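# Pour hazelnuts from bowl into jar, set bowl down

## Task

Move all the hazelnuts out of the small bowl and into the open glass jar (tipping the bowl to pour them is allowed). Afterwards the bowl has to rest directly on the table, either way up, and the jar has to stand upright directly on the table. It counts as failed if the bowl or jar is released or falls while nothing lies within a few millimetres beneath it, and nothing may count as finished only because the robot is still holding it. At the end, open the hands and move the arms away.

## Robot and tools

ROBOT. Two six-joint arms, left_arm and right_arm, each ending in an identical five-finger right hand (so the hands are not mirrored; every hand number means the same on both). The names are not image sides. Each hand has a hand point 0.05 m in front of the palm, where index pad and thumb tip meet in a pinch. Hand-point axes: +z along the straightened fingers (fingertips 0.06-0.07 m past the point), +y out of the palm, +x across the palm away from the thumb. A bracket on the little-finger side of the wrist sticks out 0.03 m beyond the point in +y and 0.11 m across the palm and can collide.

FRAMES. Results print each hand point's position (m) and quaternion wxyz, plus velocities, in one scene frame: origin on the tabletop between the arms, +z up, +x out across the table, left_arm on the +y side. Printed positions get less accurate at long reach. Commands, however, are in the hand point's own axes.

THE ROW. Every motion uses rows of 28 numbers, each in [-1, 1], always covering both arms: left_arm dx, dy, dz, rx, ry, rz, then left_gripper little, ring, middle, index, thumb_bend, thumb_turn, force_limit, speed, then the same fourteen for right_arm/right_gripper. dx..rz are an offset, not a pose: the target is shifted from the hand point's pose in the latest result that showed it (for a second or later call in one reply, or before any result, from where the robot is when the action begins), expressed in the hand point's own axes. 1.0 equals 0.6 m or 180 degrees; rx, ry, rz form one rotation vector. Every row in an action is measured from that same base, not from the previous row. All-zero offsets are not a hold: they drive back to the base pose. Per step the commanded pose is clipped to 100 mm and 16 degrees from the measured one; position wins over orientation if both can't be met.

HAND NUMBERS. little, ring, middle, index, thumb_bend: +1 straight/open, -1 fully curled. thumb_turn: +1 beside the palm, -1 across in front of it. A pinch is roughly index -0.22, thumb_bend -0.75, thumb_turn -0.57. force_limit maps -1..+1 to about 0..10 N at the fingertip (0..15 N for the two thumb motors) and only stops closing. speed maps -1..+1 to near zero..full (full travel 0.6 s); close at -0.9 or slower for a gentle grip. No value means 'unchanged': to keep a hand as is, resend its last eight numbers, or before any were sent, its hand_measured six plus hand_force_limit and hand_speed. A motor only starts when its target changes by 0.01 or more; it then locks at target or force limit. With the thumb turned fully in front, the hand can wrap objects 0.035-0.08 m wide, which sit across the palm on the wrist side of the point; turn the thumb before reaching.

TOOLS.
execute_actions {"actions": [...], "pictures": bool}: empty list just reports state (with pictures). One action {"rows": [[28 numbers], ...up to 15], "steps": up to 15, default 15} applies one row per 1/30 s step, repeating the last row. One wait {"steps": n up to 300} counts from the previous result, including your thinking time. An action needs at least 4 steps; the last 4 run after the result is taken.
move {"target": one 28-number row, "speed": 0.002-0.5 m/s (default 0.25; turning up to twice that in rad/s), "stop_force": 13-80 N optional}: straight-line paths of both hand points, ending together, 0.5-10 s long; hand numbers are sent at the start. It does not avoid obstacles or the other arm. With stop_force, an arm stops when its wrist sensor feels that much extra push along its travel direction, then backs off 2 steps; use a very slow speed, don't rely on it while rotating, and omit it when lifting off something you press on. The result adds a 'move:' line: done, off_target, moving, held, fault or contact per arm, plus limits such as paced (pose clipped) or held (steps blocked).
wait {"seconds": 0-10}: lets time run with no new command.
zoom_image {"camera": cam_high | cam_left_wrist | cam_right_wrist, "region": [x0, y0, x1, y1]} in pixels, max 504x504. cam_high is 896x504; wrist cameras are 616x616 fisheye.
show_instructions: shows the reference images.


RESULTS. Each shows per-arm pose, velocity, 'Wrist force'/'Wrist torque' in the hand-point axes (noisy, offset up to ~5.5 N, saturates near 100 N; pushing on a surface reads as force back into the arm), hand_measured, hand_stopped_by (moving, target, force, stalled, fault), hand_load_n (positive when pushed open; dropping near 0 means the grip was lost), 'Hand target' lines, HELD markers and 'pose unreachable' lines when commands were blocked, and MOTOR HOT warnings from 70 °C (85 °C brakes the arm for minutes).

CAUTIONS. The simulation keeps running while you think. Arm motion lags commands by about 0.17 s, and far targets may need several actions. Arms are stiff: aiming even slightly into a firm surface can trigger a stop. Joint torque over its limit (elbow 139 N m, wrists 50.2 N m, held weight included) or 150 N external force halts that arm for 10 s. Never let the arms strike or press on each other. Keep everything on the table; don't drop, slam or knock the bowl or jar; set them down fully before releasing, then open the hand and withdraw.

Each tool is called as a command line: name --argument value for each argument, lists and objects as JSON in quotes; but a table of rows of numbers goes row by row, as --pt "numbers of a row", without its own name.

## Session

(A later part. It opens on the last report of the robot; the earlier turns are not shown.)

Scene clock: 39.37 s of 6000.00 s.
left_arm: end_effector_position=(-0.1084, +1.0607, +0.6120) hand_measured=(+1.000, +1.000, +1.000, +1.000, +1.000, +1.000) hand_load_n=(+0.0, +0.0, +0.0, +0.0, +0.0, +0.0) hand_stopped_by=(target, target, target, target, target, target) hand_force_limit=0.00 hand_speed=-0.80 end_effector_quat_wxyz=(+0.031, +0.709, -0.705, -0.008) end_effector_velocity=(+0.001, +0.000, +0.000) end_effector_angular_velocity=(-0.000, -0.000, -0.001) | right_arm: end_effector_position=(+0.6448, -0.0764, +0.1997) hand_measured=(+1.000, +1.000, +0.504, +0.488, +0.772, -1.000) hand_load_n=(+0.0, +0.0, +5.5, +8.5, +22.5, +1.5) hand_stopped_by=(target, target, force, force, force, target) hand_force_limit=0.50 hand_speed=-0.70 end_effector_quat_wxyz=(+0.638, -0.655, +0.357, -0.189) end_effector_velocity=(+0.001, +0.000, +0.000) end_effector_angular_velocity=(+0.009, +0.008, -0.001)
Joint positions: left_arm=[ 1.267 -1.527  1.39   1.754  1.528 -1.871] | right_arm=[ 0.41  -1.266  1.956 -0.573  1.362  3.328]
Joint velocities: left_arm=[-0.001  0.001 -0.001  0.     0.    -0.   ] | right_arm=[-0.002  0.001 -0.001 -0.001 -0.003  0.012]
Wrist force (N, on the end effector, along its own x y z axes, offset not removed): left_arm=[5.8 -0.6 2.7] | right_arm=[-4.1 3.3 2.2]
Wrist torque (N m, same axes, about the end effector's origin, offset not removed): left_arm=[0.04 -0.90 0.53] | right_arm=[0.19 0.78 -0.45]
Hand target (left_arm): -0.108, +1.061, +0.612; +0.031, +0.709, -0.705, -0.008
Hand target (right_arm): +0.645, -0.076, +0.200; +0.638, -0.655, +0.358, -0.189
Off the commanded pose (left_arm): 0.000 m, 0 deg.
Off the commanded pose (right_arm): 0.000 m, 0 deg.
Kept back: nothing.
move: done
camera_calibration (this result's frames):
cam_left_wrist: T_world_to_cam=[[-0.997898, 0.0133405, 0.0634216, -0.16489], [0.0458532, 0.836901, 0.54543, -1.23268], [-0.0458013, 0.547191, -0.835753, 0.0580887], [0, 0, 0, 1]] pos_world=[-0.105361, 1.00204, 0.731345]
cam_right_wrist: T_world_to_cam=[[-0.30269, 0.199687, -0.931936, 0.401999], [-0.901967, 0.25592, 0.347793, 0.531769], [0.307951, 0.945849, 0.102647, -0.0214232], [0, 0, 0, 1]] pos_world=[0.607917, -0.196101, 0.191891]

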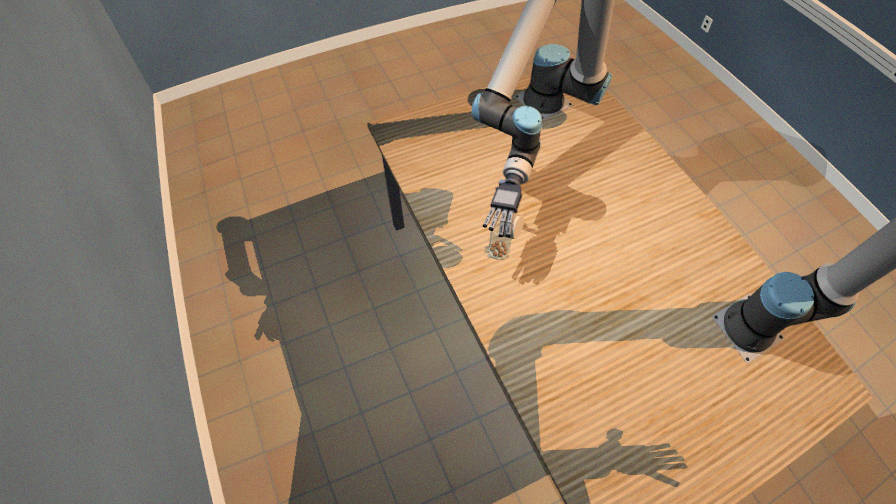

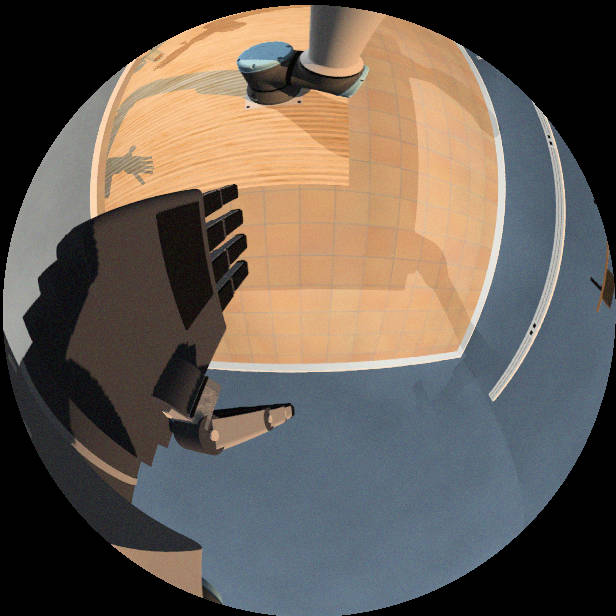

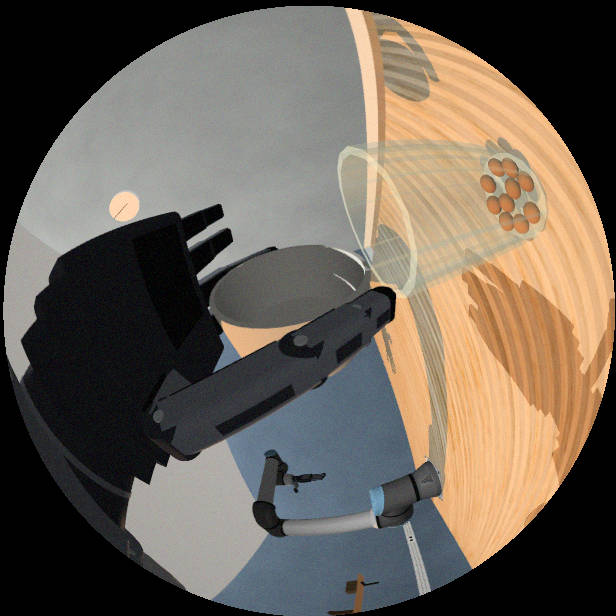

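move --target '[0,0,0,0,0,0,1,1,1,1,1,1,0,-0.8,-0.237,-0.02,0.31,0,0,-0.57,1,1,-0.6,-0.6,0.6,-1,0.5,-0.7]' --speed 0.3

move --target '[0,0,0,0,0,0,1,1,1,1,1,1,0,-0.8,-0.31,0,0.035,0,0,0,1,1,-0.6,-0.6,0.6,-1,0.5,-0.7]' --speed 0.12

Scene clock: 43.10 s of 6000.00 s.
left_arm: end_effector_position=(-0.1084, +1.0607, +0.6120) hand_measured=(+1.000, +1.000, +1.000, +1.000, +1.000, +1.000) hand_load_n=(+0.0, +0.0, +0.0, +0.0, +0.0, +0.0) hand_stopped_by=(target, target, target, target, target, target) hand_force_limit=0.00 hand_speed=-0.80 end_effector_quat_wxyz=(+0.031, +0.709, -0.705, -0.008) end_effector_velocity=(+0.001, +0.000, -0.000) end_effector_angular_velocity=(-0.001, -0.000, -0.001) | right_arm: end_effector_position=(+0.6830, +0.1539, +0.2202) hand_measured=(+1.000, +1.000, +0.504, +0.488, +0.772, -1.000) hand_load_n=(+0.0, +0.0, +5.5, +9.0, +22.0, +2.5) hand_stopped_by=(target, target, force, force, force, target) hand_force_limit=0.50 hand_speed=-0.70 end_effector_quat_wxyz=(-0.252, +0.689, +0.288, +0.616) end_effector_velocity=(+0.001, +0.002, +0.001) end_effector_angular_velocity=(-0.006, -0.007, -0.000)
Joint positions: left_arm=[ 1.267 -1.527  1.39   1.754  1.528 -1.871] | right_arm=[ 0.75  -0.938  1.439 -0.385  1.699  1.578]
Joint velocities: left_arm=[-0.001  0.001  0.     0.     0.001  0.   ] | right_arm=[ 0.001  0.003 -0.005  0.001  0.002 -0.009]
Wrist force (N, on the end effector, along its own x y z axes, offset not removed): left_arm=[6.0 -2.1 2.2] | right_arm=[-8.1 2.5 3.0]
Wrist torque (N m, same axes, about the end effector's origin, offset not removed): left_arm=[0.00 -0.97 0.57] | right_arm=[0.28 1.31 -0.25]
Hand target (left_arm): -0.108, +1.061, +0.612; +0.031, +0.709, -0.705, -0.008
Hand target (right_arm): +0.683, +0.154, +0.220; -0.251, +0.689, +0.288, +0.616
Off the commanded pose (left_arm): 0.000 m, 0 deg.
Off the commanded pose (right_arm): 0.001 m, 0 deg.
Kept back: nothing.
move: done
camera_calibration (this result's frames):
cam_left_wrist: T_world_to_cam=[[-0.997898, 0.0133406, 0.0634215, -0.16489], [0.0458532, 0.836901, 0.54543, -1.23268], [-0.0458011, 0.547191, -0.835753, 0.0580888], [0, 0, 0, 1]] pos_world=[-0.105361, 1.00204, 0.731344]
cam_right_wrist: T_world_to_cam=[[0.710268, -0.688468, -0.146736, -0.341417], [-0.494852, -0.340086, -0.799664, 0.566488], [0.50064, 0.640588, -0.582242, -0.186946], [0, 0, 0, 1]] pos_world=[0.616418, 0.077355, 0.294054]

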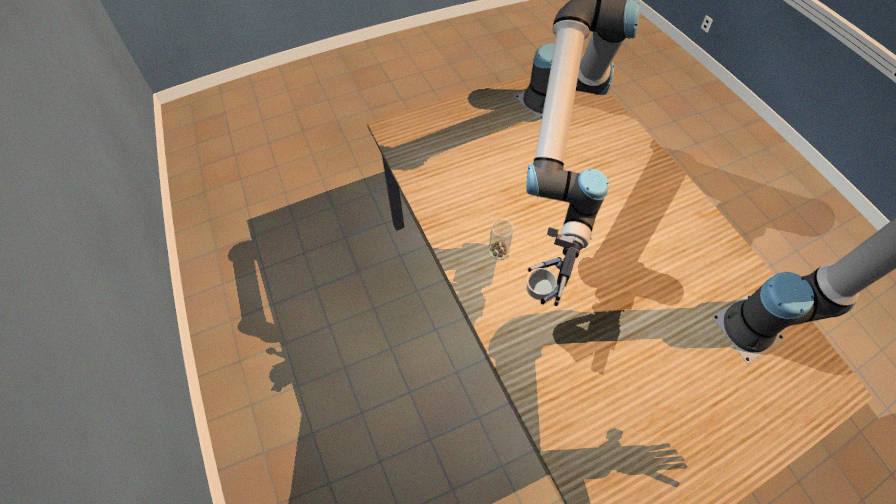

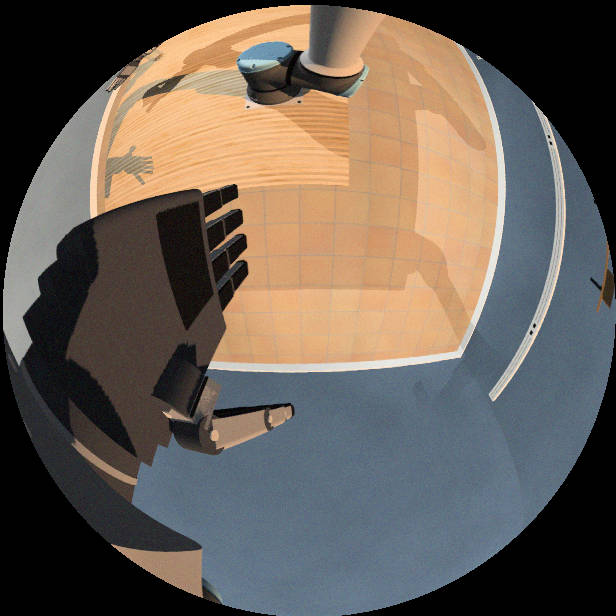

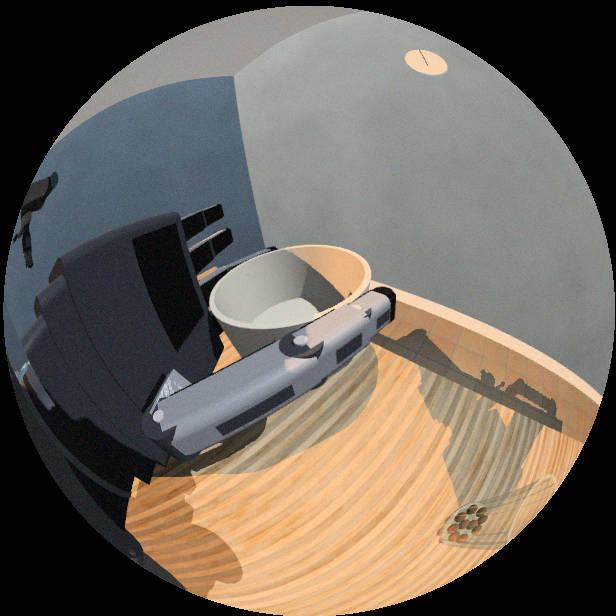

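Scene clock: 45.13 s of 6000.00 s.
left_arm: end_effector_position=(-0.1084, +1.0607, +0.6120) hand_measured=(+1.000, +1.000, +1.000, +1.000, +1.000, +1.000) hand_load_n=(+0.0, +0.0, +0.0, +0.0, +0.0, +0.0) hand_stopped_by=(target, target, target, target, target, target) hand_force_limit=0.00 hand_speed=-0.80 end_effector_quat_wxyz=(+0.031, +0.709, -0.705, -0.008) end_effector_velocity=(-0.000, -0.000, -0.000) end_effector_angular_velocity=(-0.000, +0.000, -0.000) | right_arm: end_effector_position=(+0.6835, +0.1527, +0.0331) hand_measured=(+1.000, +1.000, +0.504, +0.488, +0.772, -1.000) hand_load_n=(+0.0, +0.0, +5.5, +9.0, +22.0, +2.5) hand_stopped_by=(target, target, force, force, force, target) hand_force_limit=0.50 hand_speed=-0.70 end_effector_quat_wxyz=(-0.252, +0.689, +0.288, +0.616) end_effector_velocity=(+0.001, +0.000, -0.000) end_effector_angular_velocity=(+0.001, -0.001, +0.000)
Joint positions: left_arm=[ 1.267 -1.527  1.39   1.754  1.528 -1.871] | right_arm=[ 0.748 -0.759  1.508 -0.634  1.698  1.578]
Joint velocities: left_arm=[-0.    -0.     0.001 -0.    -0.    -0.   ] | right_arm=[-0.001  0.001 -0.001 -0.002 -0.001 -0.001]
Wrist force (N, on the end effector, along its own x y z axes, offset not removed): left_arm=[2.2 -2.5 2.8] | right_arm=[0.2 -3.1 0.4]
Wrist torque (N m, same axes, about the end effector's origin, offset not removed): left_arm=[-0.08 -0.36 0.28] | right_arm=[-0.36 -0.03 0.12]
Hand target (left_arm): -0.108, +1.061, +0.612; +0.031, +0.709, -0.705, -0.008
Hand target (right_arm): +0.684, +0.153, +0.033; -0.252, +0.689, +0.288, +0.616
Off the commanded pose (left_arm): 0.000 m, 0 deg.
Off the commanded pose (right_arm): 0.000 m, 0 deg.
Kept back: nothing.
move: done
camera_calibration (this result's frames):
cam_left_wrist: T_world_to_cam=[[-0.997898, 0.0133403, 0.0634216, -0.16489], [0.0458529, 0.836901, 0.54543, -1.23268], [-0.0458014, 0.547191, -0.835753, 0.0580888], [0, 0, 0, 1]] pos_world=[-0.105361, 1.00204, 0.731345]
cam_right_wrist: T_world_to_cam=[[0.710247, -0.688494, -0.146715, -0.370009], [-0.494968, -0.34023, -0.799531, 0.416822], [0.500556, 0.640484, -0.58243, -0.295266], [0, 0, 0, 1]] pos_world=[0.616909, 0.0761792, 0.107005]

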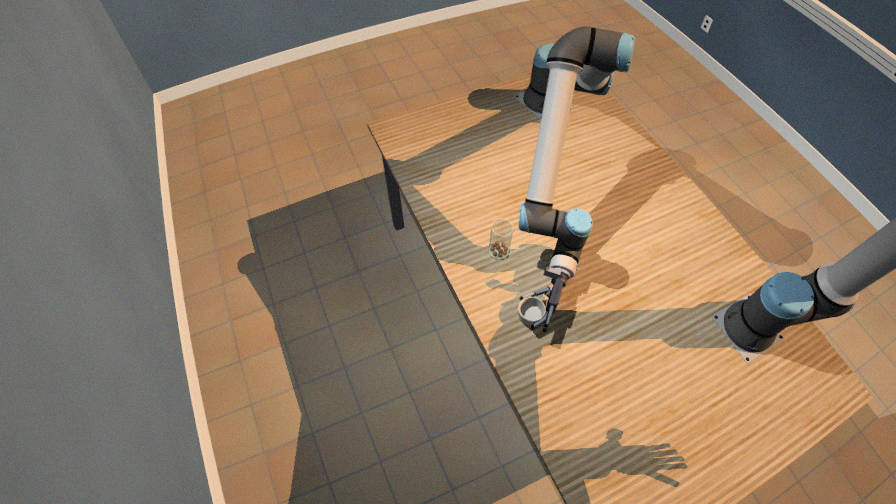

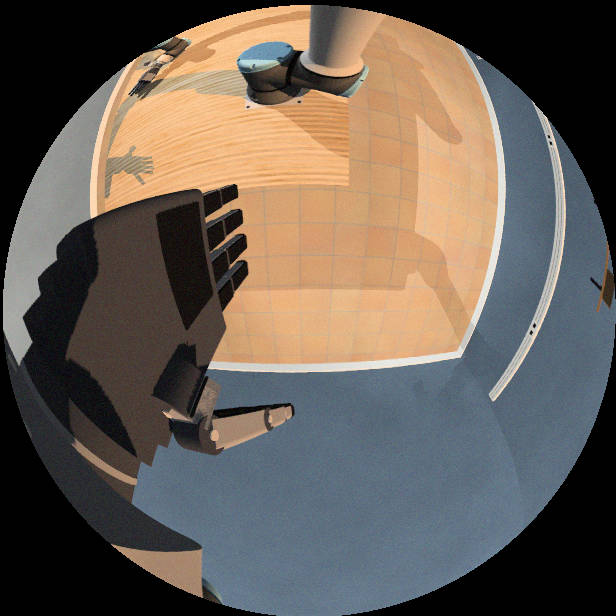

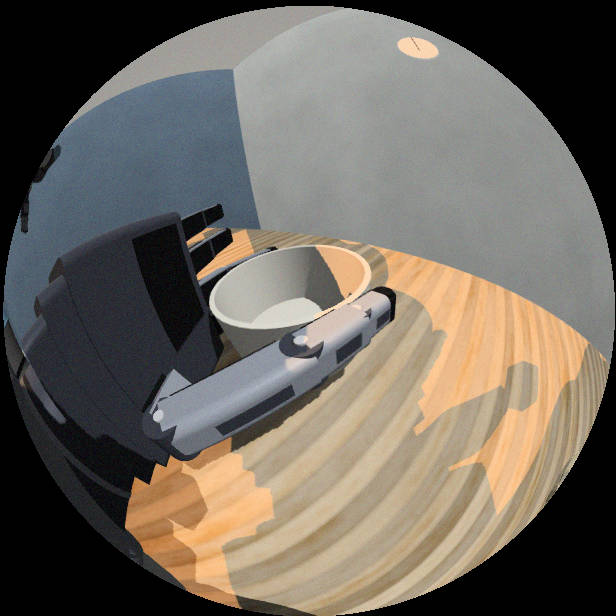

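move --target '[0,0,0,0,0,0,1,1,1,1,1,1,0,-0.8,-0.0163,0,0.0018,0,0,0,1,1,-0.6,-0.6,0.6,-1,0.5,-0.7]' --speed 0.007 --stop_force 13

move --target '[0,0,0,0,0,0,1,1,1,1,1,1,0,-0.8,0,0,0,0,0,0,1,1,1,1,1,-1,0.5,-0.6]'

move --target '[0,0,0,0,0,0,1,1,1,1,1,1,0,-0.8,0.01,-0.1,-0.17,0,0,0,1,1,1,1,1,-1,0.5,-0.6]' --speed 0.1

zoom_image --camera "cam_high" --region '[440, 190, 640, 360]'

Scene clock: 47.03 s of 6000.00 s.
left_arm: end_effector_position=(-0.1084, +1.0607, +0.6120) hand_measured=(+1.000, +1.000, +1.000, +1.000, +1.000, +1.000) hand_load_n=(+0.0, +0.0, +0.0, +0.0, +0.0, +0.0) hand_stopped_by=(target, target, target, target, target, target) hand_force_limit=0.00 hand_speed=-0.80 end_effector_quat_wxyz=(+0.031, +0.709, -0.705, -0.008) end_effector_velocity=(+0.001, +0.000, -0.000) end_effector_angular_velocity=(-0.000, -0.000, -0.001) | right_arm: end_effector_position=(+0.6835, +0.1526, +0.0234) hand_measured=(+1.000, +1.000, +0.504, +0.488, +0.772, -1.000) hand_load_n=(+0.0, +0.0, +5.5, +9.0, +22.0, +2.5) hand_stopped_by=(target, target, force, force, force, target) hand_force_limit=0.50 hand_speed=-0.70 end_effector_quat_wxyz=(-0.252, +0.689, +0.288, +0.616) end_effector_velocity=(-0.001, +0.001, -0.001) end_effector_angular_velocity=(+0.001, +0.000, +0.000)
Joint positions: left_arm=[ 1.267 -1.527  1.39   1.754  1.528 -1.871] | right_arm=[ 0.748 -0.748  1.509 -0.645  1.698  1.578]
Joint velocities: left_arm=[-0.001  0.    -0.    -0.     0.     0.   ] | right_arm=[ 0.001  0.001  0.    -0.002  0.001  0.001]
Wrist force (N, on the end effector, along its own x y z axes, offset not removed): left_arm=[3.9 -2.6 -0.5] | right_arm=[-10.6 1.9 2.0]
Wrist torque (N m, same axes, about the end effector's origin, offset not removed): left_arm=[0.03 -0.49 0.23] | right_arm=[0.41 1.49 -0.48]
Hand target (left_arm): -0.108, +1.061, +0.612; +0.031, +0.709, -0.705, -0.008
Hand target (right_arm): +0.683, +0.153, +0.023; -0.252, +0.689, +0.288, +0.616
Off the commanded pose (left_arm): 0.000 m, 0 deg.
Off the commanded pose (right_arm): 0.000 m, 0 deg.
Kept back: nothing.
move: done
camera_calibration (this result's frames):
cam_left_wrist: T_world_to_cam=[[-0.997898, 0.0133402, 0.0634215, -0.16489], [0.0458529, 0.836901, 0.54543, -1.23268], [-0.0458013, 0.547192, -0.835753, 0.0580886], [0, 0, 0, 1]] pos_world=[-0.105361, 1.00204, 0.731345]
cam_right_wrist: T_world_to_cam=[[0.710246, -0.688495, -0.146715, -0.371495], [-0.49497, -0.340232, -0.79953, 0.409029], [0.500555, 0.640482, -0.582432, -0.300888], [0, 0, 0, 1]] pos_world=[0.616921, 0.0761057, 0.0972803]

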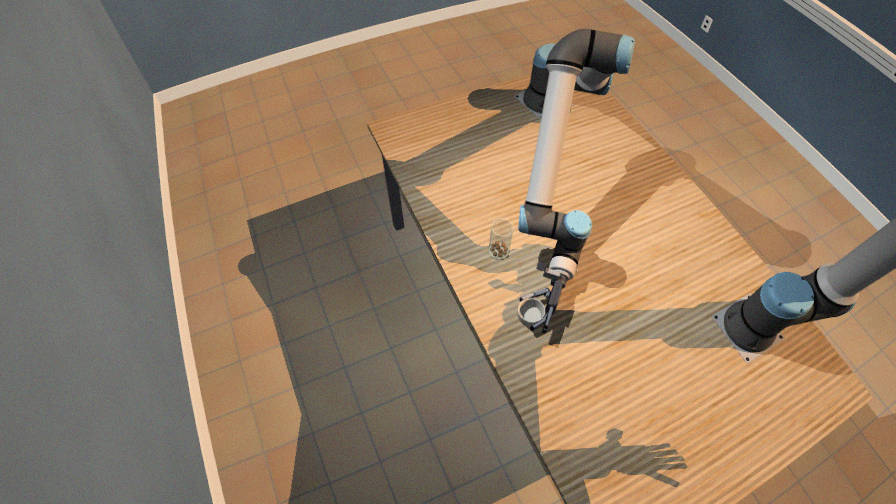

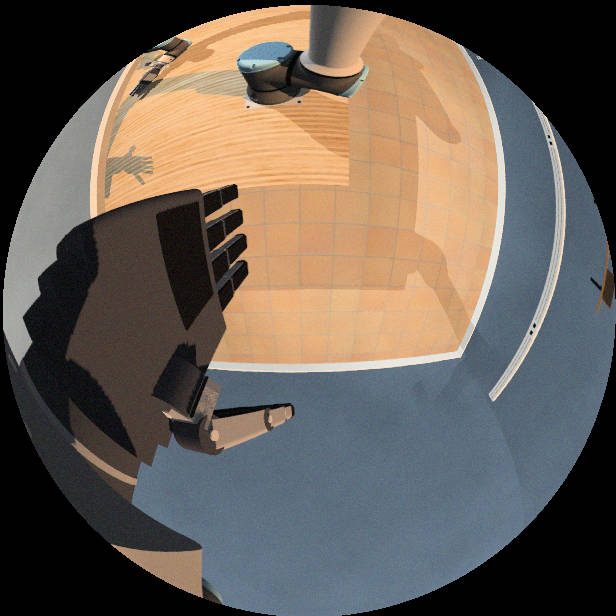

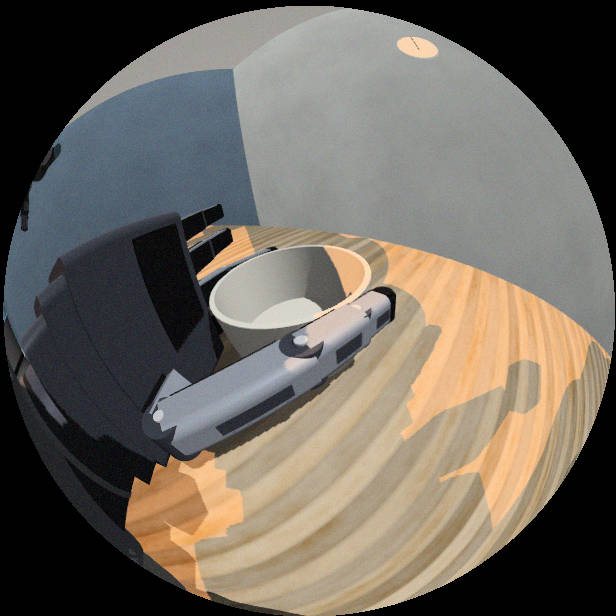

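Scene clock: 48.07 s of 6000.00 s.
left_arm: end_effector_position=(-0.1084, +1.0607, +0.6120) hand_measured=(+1.000, +1.000, +1.000, +1.000, +1.000, +1.000) hand_load_n=(+0.0, +0.0, +0.0, +0.0, +0.0, +0.0) hand_stopped_by=(target, target, target, target, target, target) hand_force_limit=0.00 hand_speed=-0.80 end_effector_quat_wxyz=(+0.031, +0.709, -0.705, -0.008) end_effector_velocity=(+0.000, -0.000, +0.000) end_effector_angular_velocity=(+0.000, +0.000, -0.000) | right_arm: end_effector_position=(+0.6835, +0.1526, +0.0234) hand_measured=(+1.000, +1.000, +1.000, +1.000, +1.000, -1.000) hand_load_n=(+0.0, +0.0, +0.0, +0.0, +0.0, +0.0) hand_stopped_by=(target, target, target, target, target, target) hand_force_limit=0.50 hand_speed=-0.60 end_effector_quat_wxyz=(-0.252, +0.689, +0.288, +0.616) end_effector_velocity=(-0.001, -0.001, -0.003) end_effector_angular_velocity=(-0.001, +0.003, -0.001)
Joint positions: left_arm=[ 1.267 -1.527  1.39   1.754  1.528 -1.871] | right_arm=[ 0.748 -0.748  1.509 -0.645  1.698  1.578]
Joint velocities: left_arm=[-0. -0.  0.  0. -0.  0.] | right_arm=[ 0.     0.002  0.001 -0.     0.001  0.002]
Wrist force (N, on the end effector, along its own x y z axes, offset not removed): left_arm=[4.7 -4.0 0.5] | right_arm=[-0.2 4.8 3.2]
Wrist torque (N m, same axes, about the end effector's origin, offset not removed): left_arm=[-0.24 -0.61 0.22] | right_arm=[0.73 0.10 0.14]
Hand target (left_arm): -0.108, +1.061, +0.612; +0.031, +0.709, -0.705, -0.008
Hand target (right_arm): +0.683, +0.153, +0.023; -0.252, +0.689, +0.288, +0.616
Off the commanded pose (left_arm): 0.000 m, 0 deg.
Off the commanded pose (right_arm): 0.000 m, 0 deg.
Kept back: nothing.
move: done
camera_calibration (this result's frames):
cam_left_wrist: T_world_to_cam=[[-0.997898, 0.0133405, 0.0634215, -0.16489], [0.0458531, 0.836901, 0.54543, -1.23268], [-0.0458012, 0.547191, -0.835753, 0.0580888], [0, 0, 0, 1]] pos_world=[-0.105361, 1.00204, 0.731345]
cam_right_wrist: T_world_to_cam=[[0.710251, -0.688489, -0.146715, -0.3715], [-0.494942, -0.340203, -0.799559, 0.409018], [0.500575, 0.640503, -0.582392, -0.300907], [0, 0, 0, 1]] pos_world=[0.616925, 0.0761074, 0.0972832]

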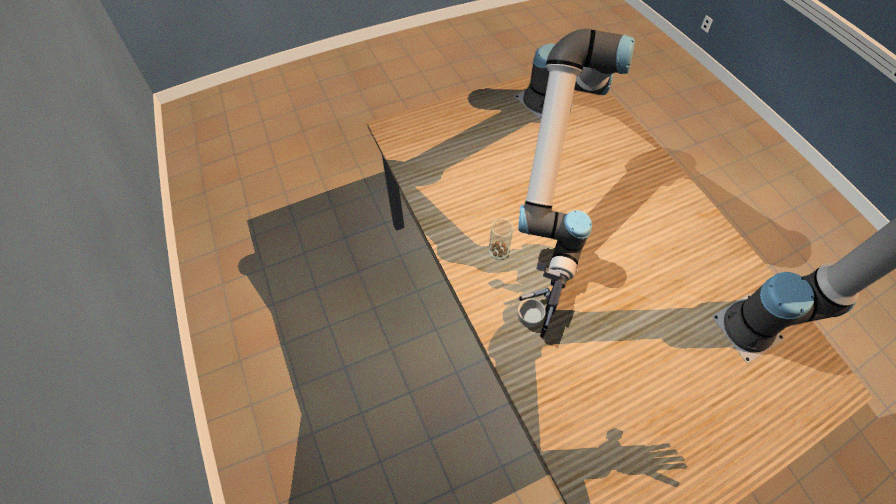

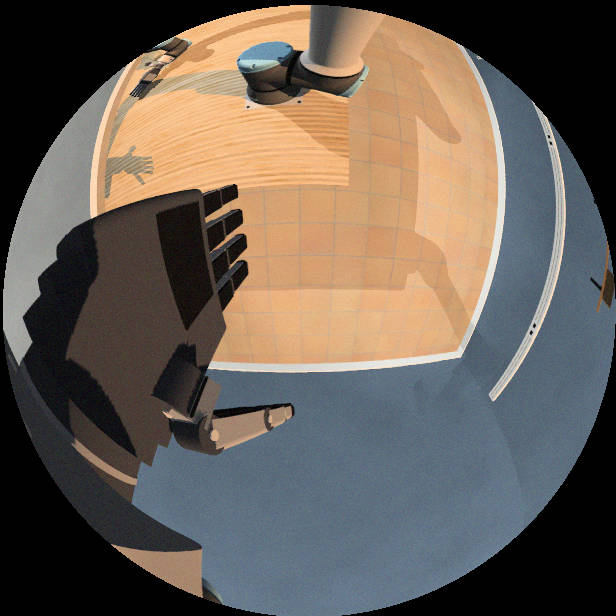

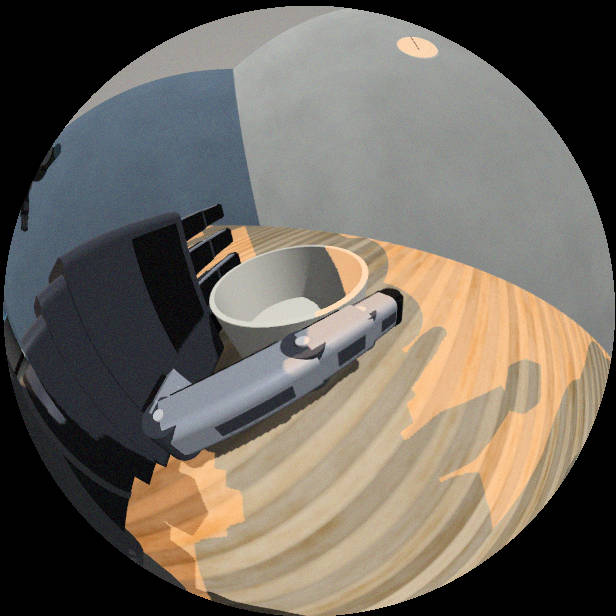

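Scene clock: 49.70 s of 6000.00 s.
left_arm: end_effector_position=(-0.1084, +1.0607, +0.6120) hand_measured=(+1.000, +1.000, +1.000, +1.000, +1.000, +1.000) hand_load_n=(+0.0, +0.0, +0.0, +0.0, +0.0, +0.0) hand_stopped_by=(target, target, target, target, target, target) hand_force_limit=0.00 hand_speed=-0.80 end_effector_quat_wxyz=(+0.031, +0.709, -0.705, -0.008) end_effector_velocity=(+0.000, +0.000, +0.000) end_effector_angular_velocity=(+0.000, -0.001, +0.000) | right_arm: end_effector_position=(+0.5699, +0.1241, +0.0406) hand_measured=(+1.000, +1.000, +1.000, +1.000, +1.000, -1.000) hand_load_n=(+0.0, +0.0, +0.0, +0.0, +0.0, +0.0) hand_stopped_by=(target, target, target, target, target, target) hand_force_limit=0.50 hand_speed=-0.60 end_effector_quat_wxyz=(-0.252, +0.689, +0.288, +0.616) end_effector_velocity=(-0.002, -0.000, +0.002) end_effector_angular_velocity=(+0.000, -0.001, +0.000)
Joint positions: left_arm=[ 1.267 -1.527  1.39   1.754  1.528 -1.871] | right_arm=[ 0.843 -0.851  1.678 -0.71   1.791  1.589]
Joint velocities: left_arm=[-0.     0.    -0.001  0.     0.001 -0.   ] | right_arm=[ 0.002 -0.003  0.002 -0.001  0.002 -0.001]
Wrist force (N, on the end effector, along its own x y z axes, offset not removed): left_arm=[2.0 -1.4 -0.5] | right_arm=[-2.4 -2.4 -1.2]
Wrist torque (N m, same axes, about the end effector's origin, offset not removed): left_arm=[0.17 -0.13 0.13] | right_arm=[-0.02 0.57 -0.23]
Hand target (left_arm): -0.108, +1.061, +0.612; +0.031, +0.709, -0.705, -0.008
Hand target (right_arm): +0.570, +0.124, +0.041; -0.252, +0.689, +0.288, +0.616
Off the commanded pose (left_arm): 0.000 m, 0 deg.
Off the commanded pose (right_arm): 0.000 m, 0 deg.
Kept back: nothing.
move: done
camera_calibration (this result's frames):
cam_left_wrist: T_world_to_cam=[[-0.997898, 0.0133403, 0.0634216, -0.16489], [0.0458529, 0.836901, 0.54543, -1.23268], [-0.0458014, 0.547192, -0.835753, 0.0580886], [0, 0, 0, 1]] pos_world=[-0.105361, 1.00204, 0.731345]
cam_right_wrist: T_world_to_cam=[[0.710248, -0.688491, -0.146722, -0.307964], [-0.494952, -0.340204, -0.799552, 0.356879], [0.500569, 0.640501, -0.5824, -0.215776], [0, 0, 0, 1]] pos_world=[0.50338, 0.0475865, 0.114491]

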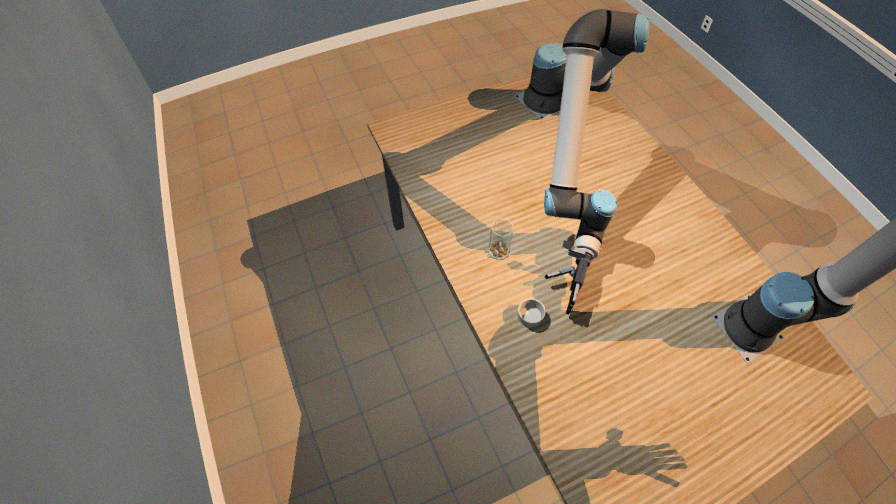

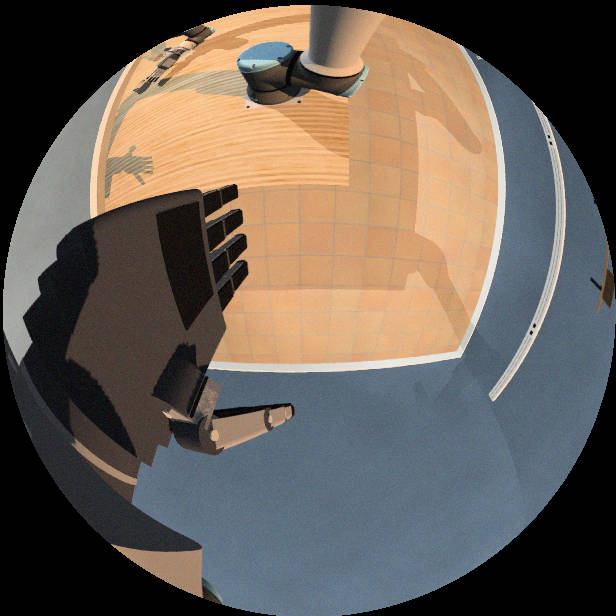

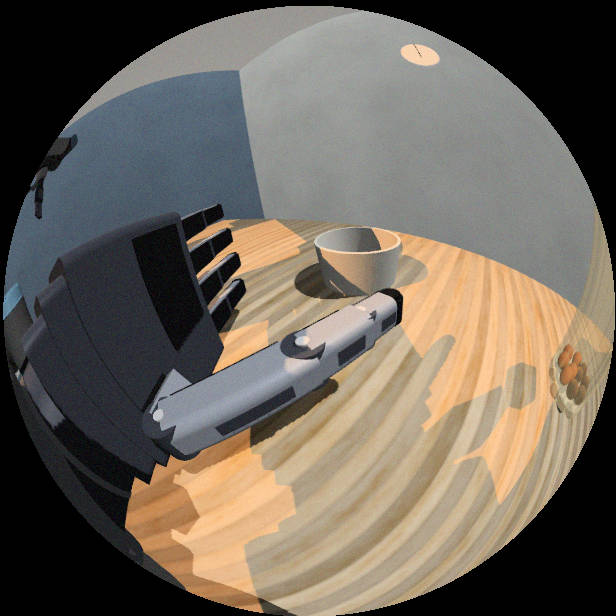

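Region (440, 190, 640, 360) of cam_high's 896x504 image, scaled by 2.520, with more detail than that image has; it fills the top 428 rows of this view, and the rest is white.

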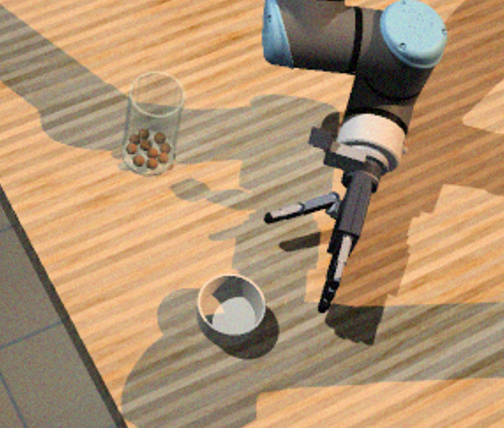

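finished_scene --scene 2

The scene is finished: the task was done.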